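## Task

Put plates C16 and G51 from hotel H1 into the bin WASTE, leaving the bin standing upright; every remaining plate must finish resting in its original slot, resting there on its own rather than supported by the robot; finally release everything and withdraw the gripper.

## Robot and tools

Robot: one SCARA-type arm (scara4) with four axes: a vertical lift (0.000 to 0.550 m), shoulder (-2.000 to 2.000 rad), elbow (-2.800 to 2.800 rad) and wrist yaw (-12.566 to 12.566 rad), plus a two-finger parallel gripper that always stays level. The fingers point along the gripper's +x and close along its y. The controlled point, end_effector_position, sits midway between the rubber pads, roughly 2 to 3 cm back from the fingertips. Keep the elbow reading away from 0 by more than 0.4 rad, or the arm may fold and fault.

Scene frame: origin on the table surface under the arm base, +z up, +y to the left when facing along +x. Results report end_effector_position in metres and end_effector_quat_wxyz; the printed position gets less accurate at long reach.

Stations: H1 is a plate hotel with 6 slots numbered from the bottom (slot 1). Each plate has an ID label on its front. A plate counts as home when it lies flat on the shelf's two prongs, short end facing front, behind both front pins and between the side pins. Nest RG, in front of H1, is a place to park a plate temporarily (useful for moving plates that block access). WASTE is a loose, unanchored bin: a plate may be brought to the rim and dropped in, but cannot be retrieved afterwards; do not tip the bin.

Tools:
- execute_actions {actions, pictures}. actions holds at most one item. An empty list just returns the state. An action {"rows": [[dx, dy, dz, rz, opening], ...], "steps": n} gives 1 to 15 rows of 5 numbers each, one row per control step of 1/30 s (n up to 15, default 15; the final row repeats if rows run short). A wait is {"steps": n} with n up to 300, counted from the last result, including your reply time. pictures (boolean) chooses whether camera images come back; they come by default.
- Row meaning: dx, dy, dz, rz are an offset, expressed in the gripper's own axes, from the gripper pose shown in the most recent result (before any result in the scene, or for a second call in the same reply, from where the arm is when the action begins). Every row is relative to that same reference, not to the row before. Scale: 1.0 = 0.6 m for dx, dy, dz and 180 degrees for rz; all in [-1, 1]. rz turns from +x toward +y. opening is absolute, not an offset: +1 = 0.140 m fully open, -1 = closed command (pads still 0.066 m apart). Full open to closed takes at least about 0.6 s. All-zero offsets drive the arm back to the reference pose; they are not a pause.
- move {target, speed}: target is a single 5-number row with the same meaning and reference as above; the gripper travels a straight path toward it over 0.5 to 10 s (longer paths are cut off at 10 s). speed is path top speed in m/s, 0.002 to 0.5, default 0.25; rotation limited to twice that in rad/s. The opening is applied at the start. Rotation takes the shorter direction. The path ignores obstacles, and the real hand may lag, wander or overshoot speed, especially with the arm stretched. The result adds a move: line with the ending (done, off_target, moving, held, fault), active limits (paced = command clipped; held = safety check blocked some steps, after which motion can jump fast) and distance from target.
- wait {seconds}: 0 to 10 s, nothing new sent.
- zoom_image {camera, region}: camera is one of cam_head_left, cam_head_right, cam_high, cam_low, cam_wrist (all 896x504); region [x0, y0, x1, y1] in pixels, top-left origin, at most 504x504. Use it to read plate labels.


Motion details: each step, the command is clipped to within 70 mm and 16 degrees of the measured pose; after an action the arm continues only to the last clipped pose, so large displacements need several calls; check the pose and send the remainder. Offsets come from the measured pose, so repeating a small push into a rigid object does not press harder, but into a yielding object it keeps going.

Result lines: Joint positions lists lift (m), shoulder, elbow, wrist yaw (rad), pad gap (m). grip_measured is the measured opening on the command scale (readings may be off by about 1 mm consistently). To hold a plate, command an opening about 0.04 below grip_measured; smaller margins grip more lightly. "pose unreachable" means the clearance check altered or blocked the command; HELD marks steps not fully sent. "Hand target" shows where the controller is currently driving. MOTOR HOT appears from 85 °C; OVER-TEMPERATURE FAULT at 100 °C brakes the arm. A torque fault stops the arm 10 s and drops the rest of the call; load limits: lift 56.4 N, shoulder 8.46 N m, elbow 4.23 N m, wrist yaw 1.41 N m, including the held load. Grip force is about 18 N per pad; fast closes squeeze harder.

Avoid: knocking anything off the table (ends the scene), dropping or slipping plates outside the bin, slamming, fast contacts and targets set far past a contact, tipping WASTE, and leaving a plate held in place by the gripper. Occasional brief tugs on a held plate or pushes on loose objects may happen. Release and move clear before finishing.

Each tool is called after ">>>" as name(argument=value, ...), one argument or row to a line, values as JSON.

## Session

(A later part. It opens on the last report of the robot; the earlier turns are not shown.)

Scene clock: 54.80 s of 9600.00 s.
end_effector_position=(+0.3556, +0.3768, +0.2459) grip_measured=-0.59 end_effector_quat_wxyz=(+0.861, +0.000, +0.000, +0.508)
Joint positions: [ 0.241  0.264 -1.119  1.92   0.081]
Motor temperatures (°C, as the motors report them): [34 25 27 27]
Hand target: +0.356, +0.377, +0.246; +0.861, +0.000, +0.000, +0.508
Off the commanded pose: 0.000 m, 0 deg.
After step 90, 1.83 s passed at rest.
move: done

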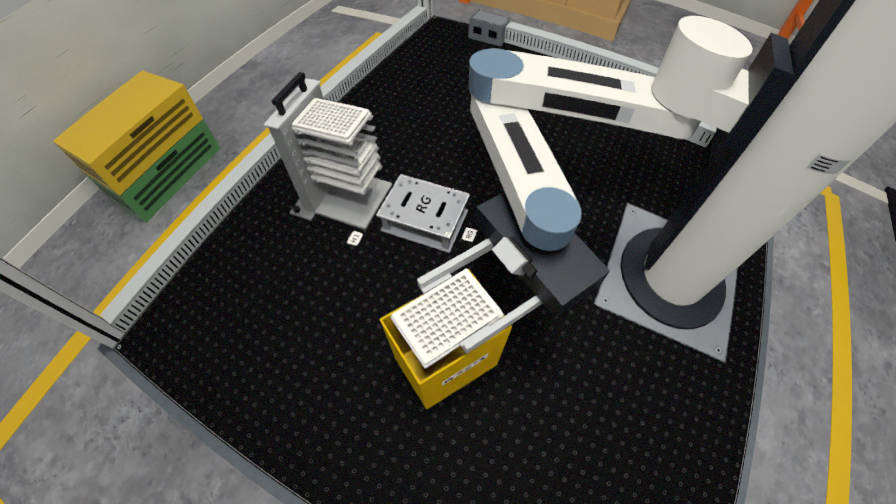

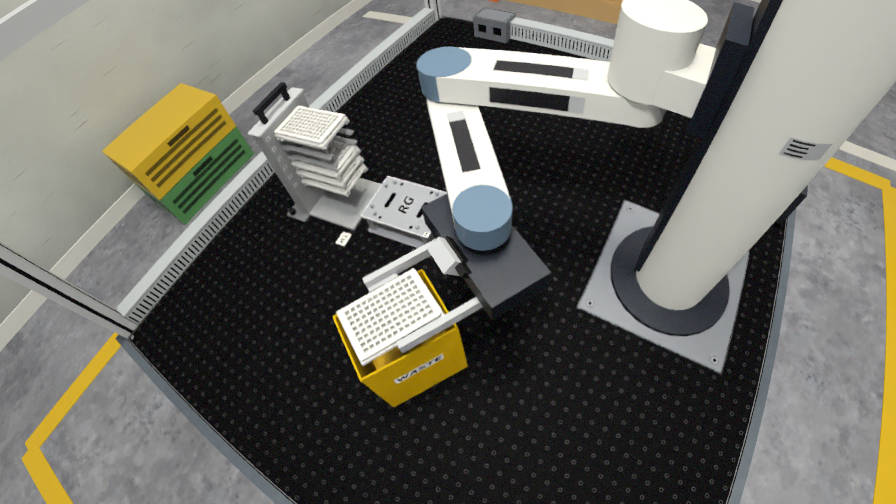

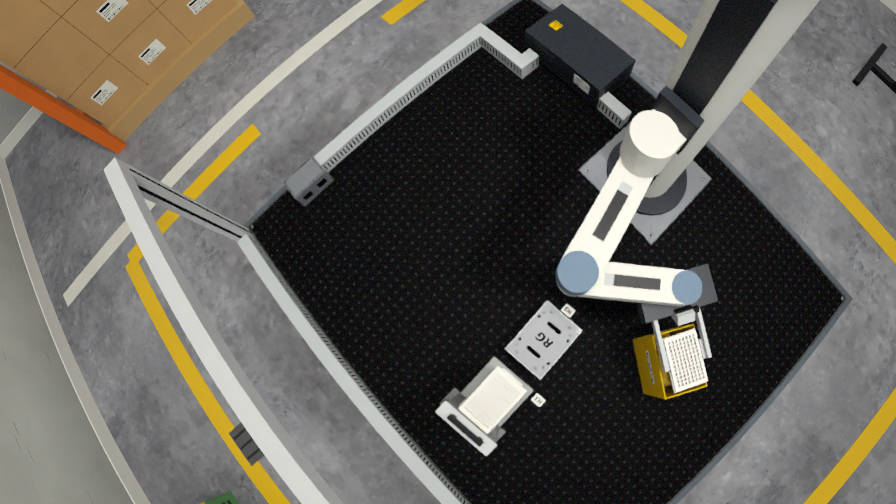

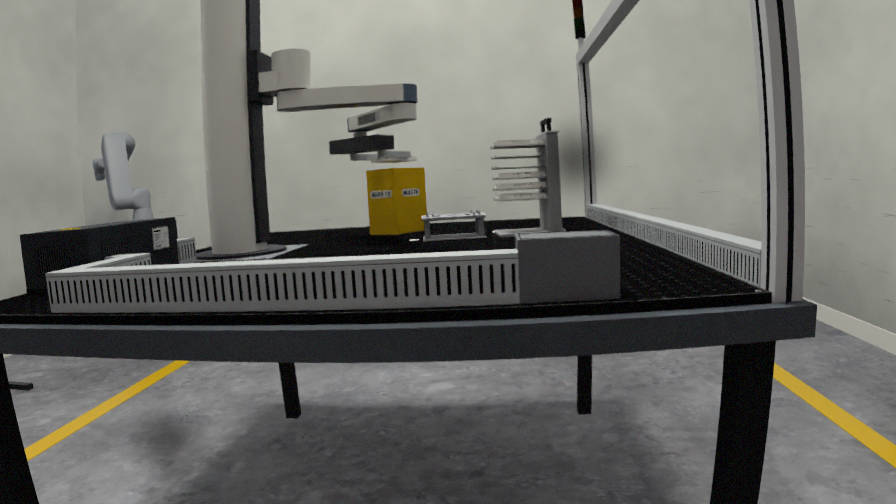

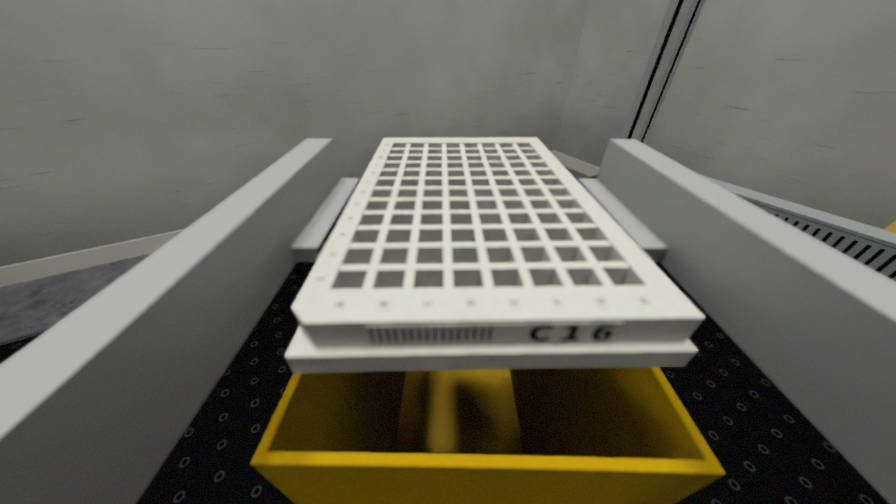

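>>> move(
  target=[-0.0067,0,-0.03,0,-0.62],
  speed=0.05,
)

>>> execute_actions(
  actions=[
    {"rows":[[0,0,0,0,0.2],[0,0,0,0,0.2],[0,0,0,0,0.2],[0,0,0,0,0.2],[0,0,0,0,0.2],[0,0,0,0,0.2],[0,0,0,0,0.2],[0,0,0,0,0.2],[0,0,0.02,0,0.2]]},
  ],
  pictures=false,
)

>>> move(
  target=[-0.178,-0.516,0,-0.307,0.2],
)

>>> move(
  target=[0.1,0,-0.11,0,0.2],
)

Scene clock: 66.80 s of 9600.00 s.
end_effector_position=(+0.3535, +0.3733, +0.2278) grip_measured=-0.59 end_effector_quat_wxyz=(+0.861, +0.000, +0.000, +0.508)
Joint positions: [ 0.223  0.259 -1.101  1.908  0.081]
Motor temperatures (°C, as the motors report them): [34 25 27 27]
Hand target: +0.354, +0.373, +0.228; +0.861, +0.000, +0.000, +0.508
Off the commanded pose: 0.000 m, 0 deg.
After step 90, 8.30 s passed at rest.
move: done

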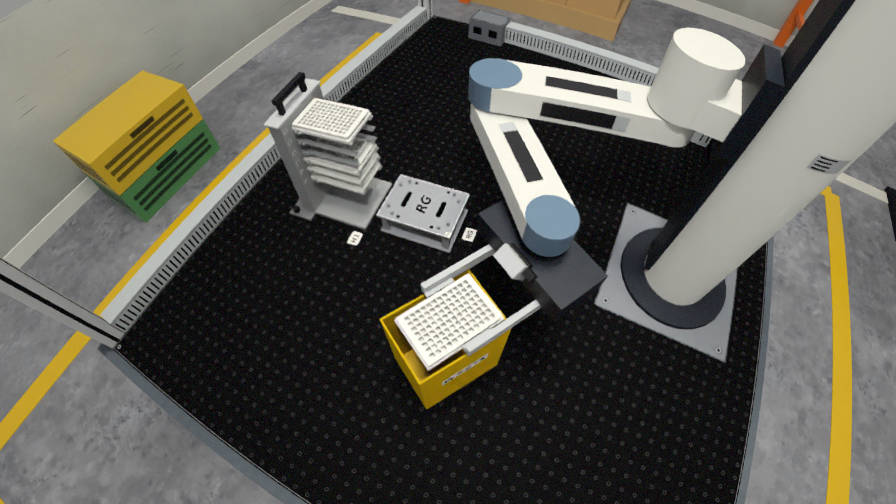

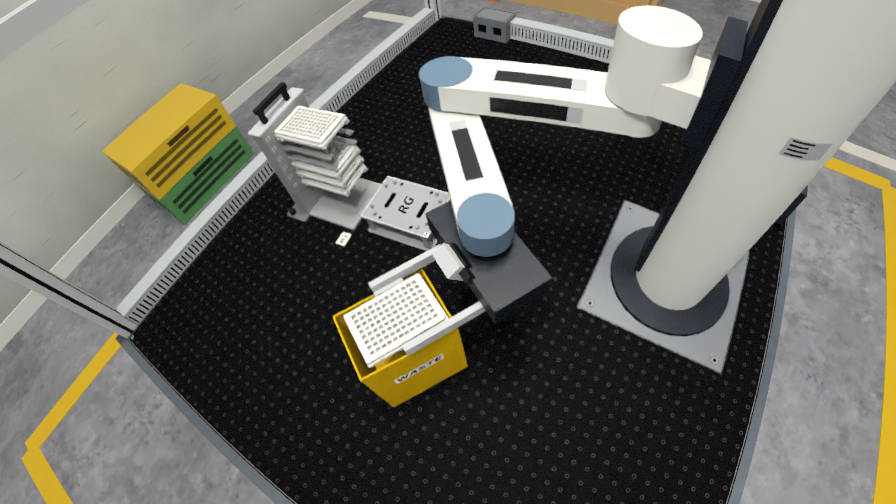

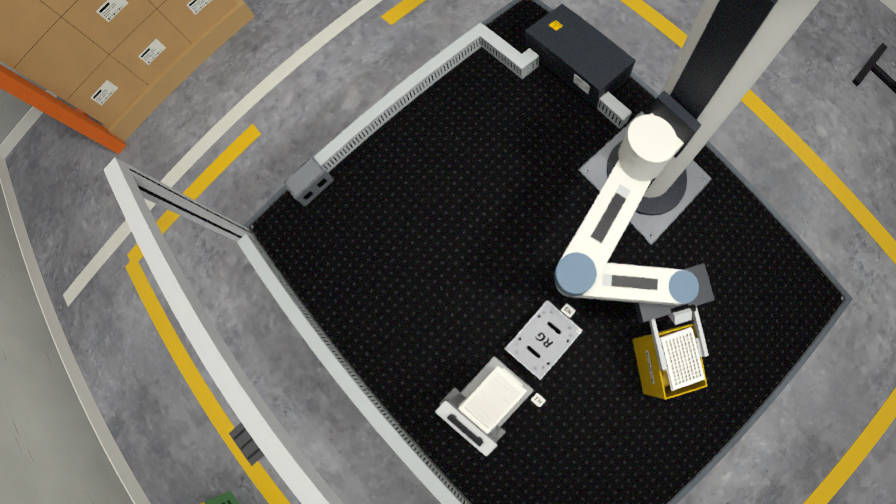

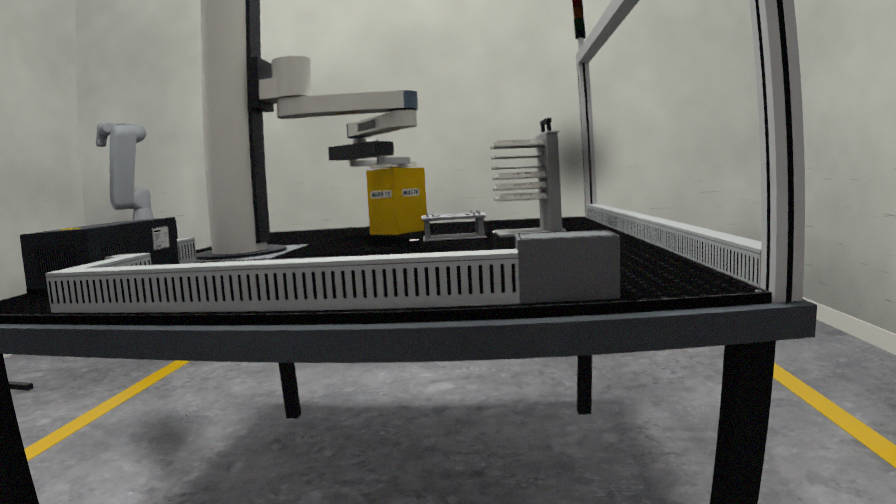

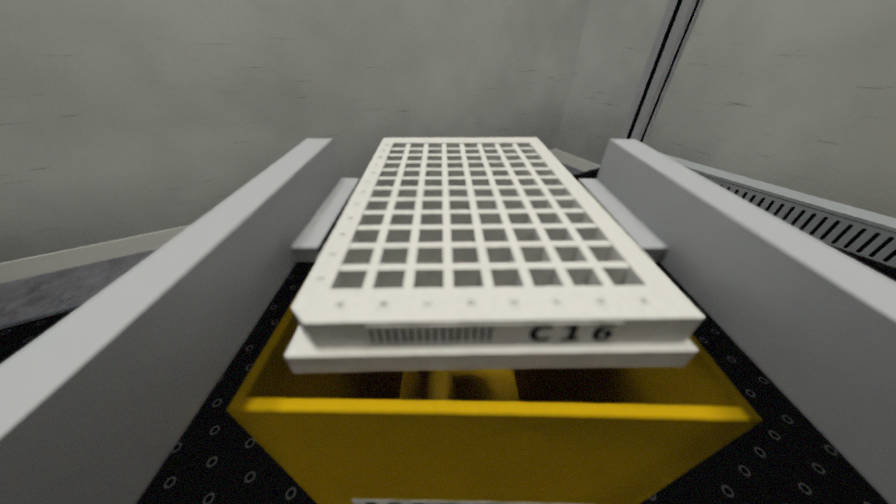

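Scene clock: 67.30 s of 9600.00 s.
end_effector_position=(+0.3535, +0.3733, +0.2400) grip_measured=+0.20 end_effector_quat_wxyz=(+0.861, +0.000, +0.000, +0.508)
Joint positions: [ 0.235  0.259 -1.101  1.908  0.11 ]
Motor temperatures (°C, as the motors report them): [34 25 27 27]
Hand target: +0.353, +0.373, +0.240; +0.861, +0.000, +0.000, +0.508
Off the commanded pose: 0.000 m, 0 deg.
Steps of this call (steps 1 to 15: all 15 steps of this action). Readings (end_effector_position):
1: (+0.3535, +0.3733, +0.2278)
2: (+0.3535, +0.3733, +0.2278)
4: (+0.3535, +0.3733, +0.2278)
8: (+0.3535, +0.3733, +0.2278)
15: the state above

Scene clock: 69.77 s of 9600.00 s.
end_effector_position=(+0.5727, +0.1300, +0.2399) grip_measured=+0.20 end_effector_quat_wxyz=(+0.999, +0.000, +0.000, +0.050)
Joint positions: [ 0.235 -0.459 -1.143  1.702  0.11 ]
Motor temperatures (°C, as the motors report them): [34 25 27 27]
Hand target: +0.573, +0.130, +0.240; +0.999, +0.000, +0.000, +0.051
Off the commanded pose: 0.000 m, 0 deg.
move: done

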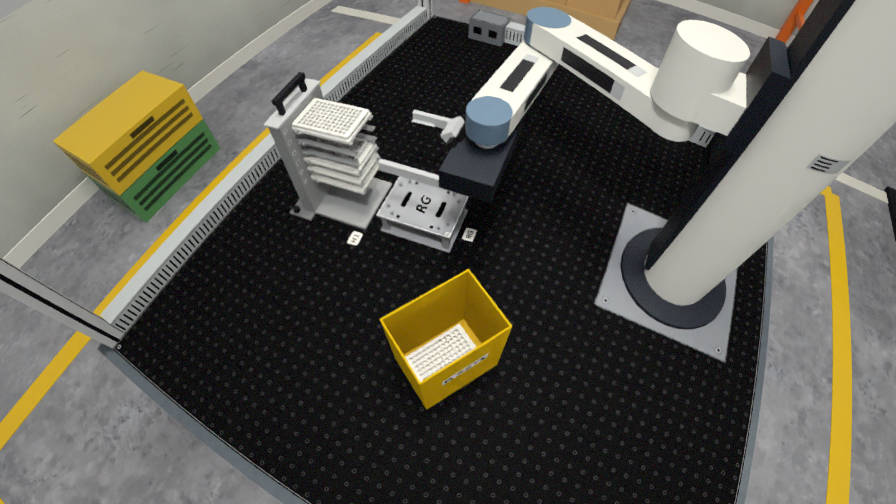

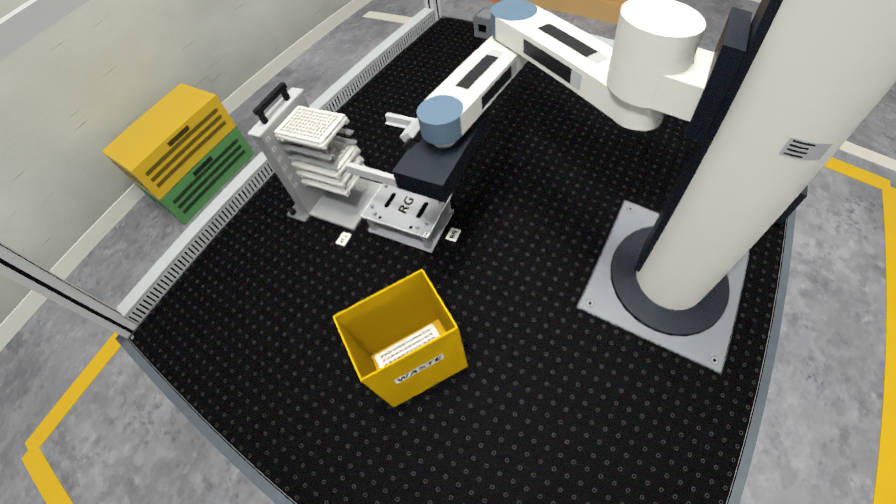

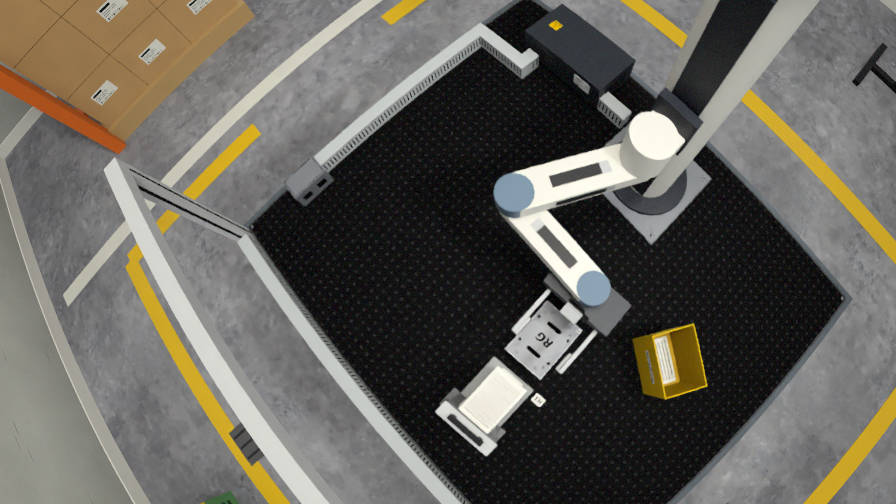

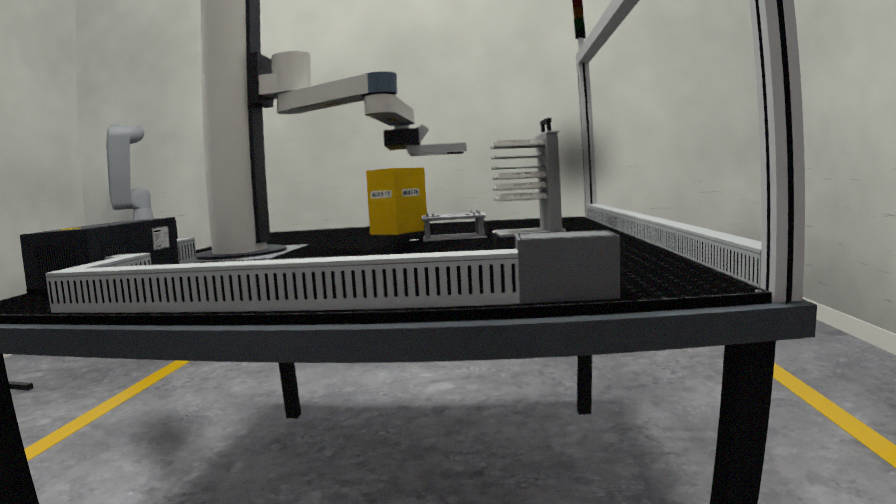

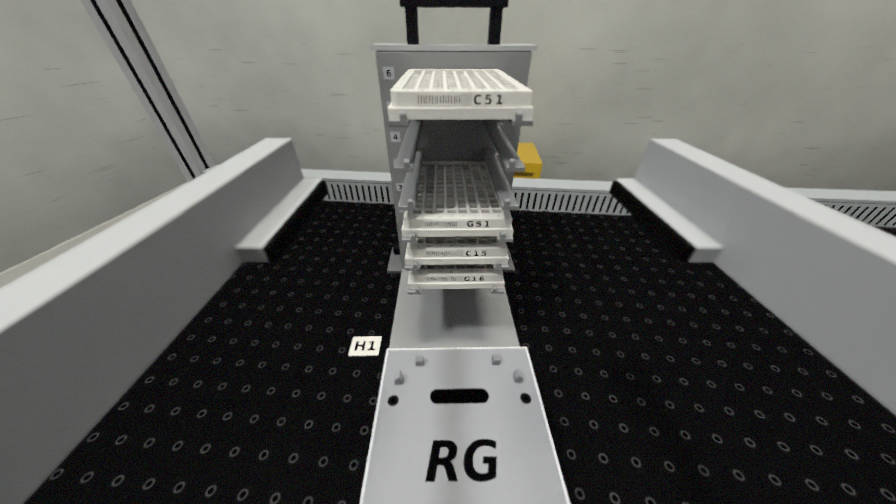

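Scene clock: 70.53 s of 9600.00 s.
end_effector_position=(+0.6325, +0.1359, +0.1738) grip_measured=+0.20 end_effector_quat_wxyz=(+0.999, +0.000, +0.000, +0.050)
Joint positions: [ 0.169 -0.405 -1.422  1.927  0.11 ]
Motor temperatures (°C, as the motors report them): [34 25 27 27]
Hand target: +0.632, +0.136, +0.174; +0.999, +0.000, +0.000, +0.050
Off the commanded pose: 0.000 m, 0 deg.
move: done

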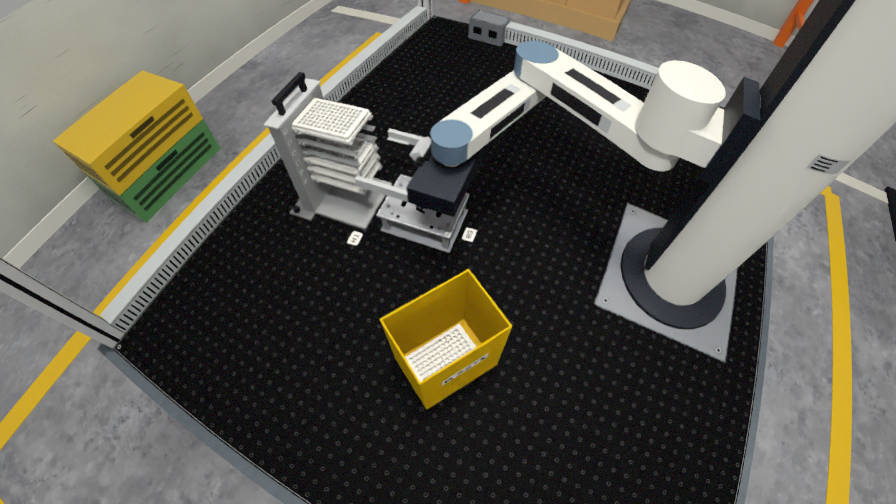

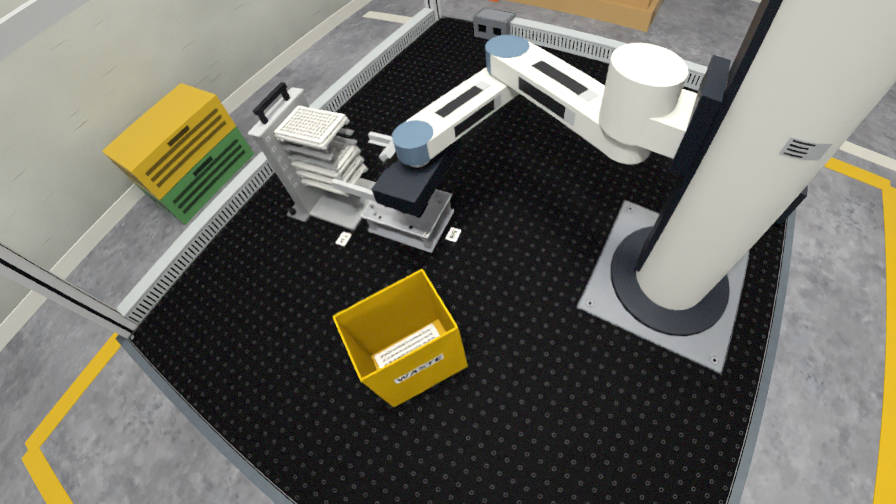

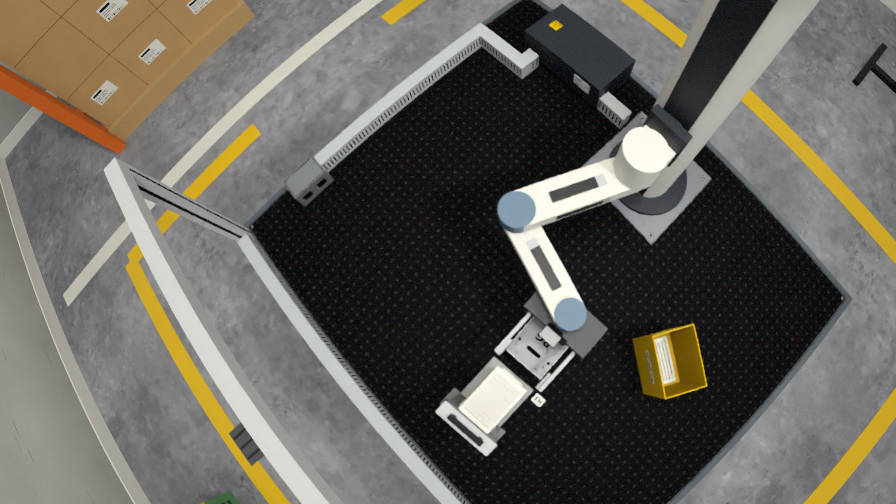

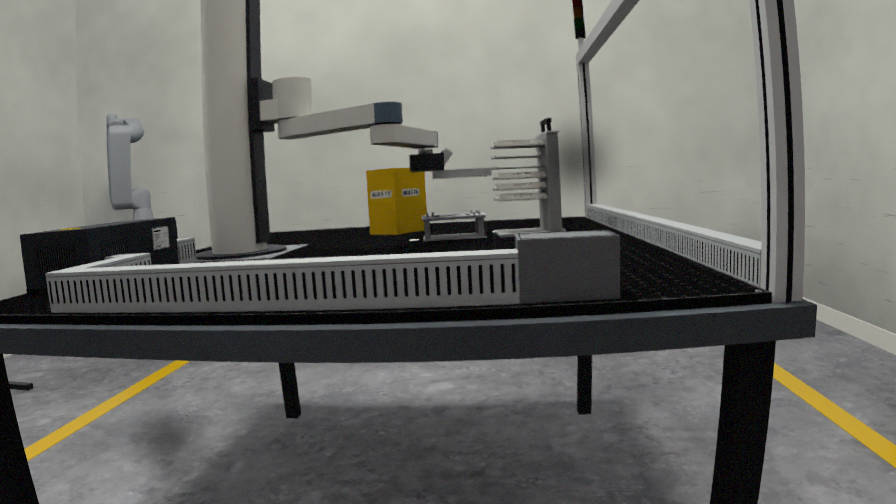

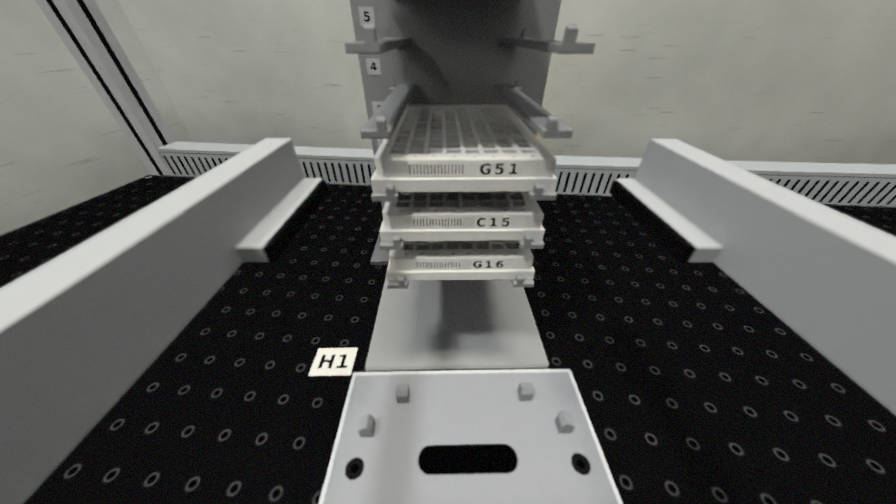

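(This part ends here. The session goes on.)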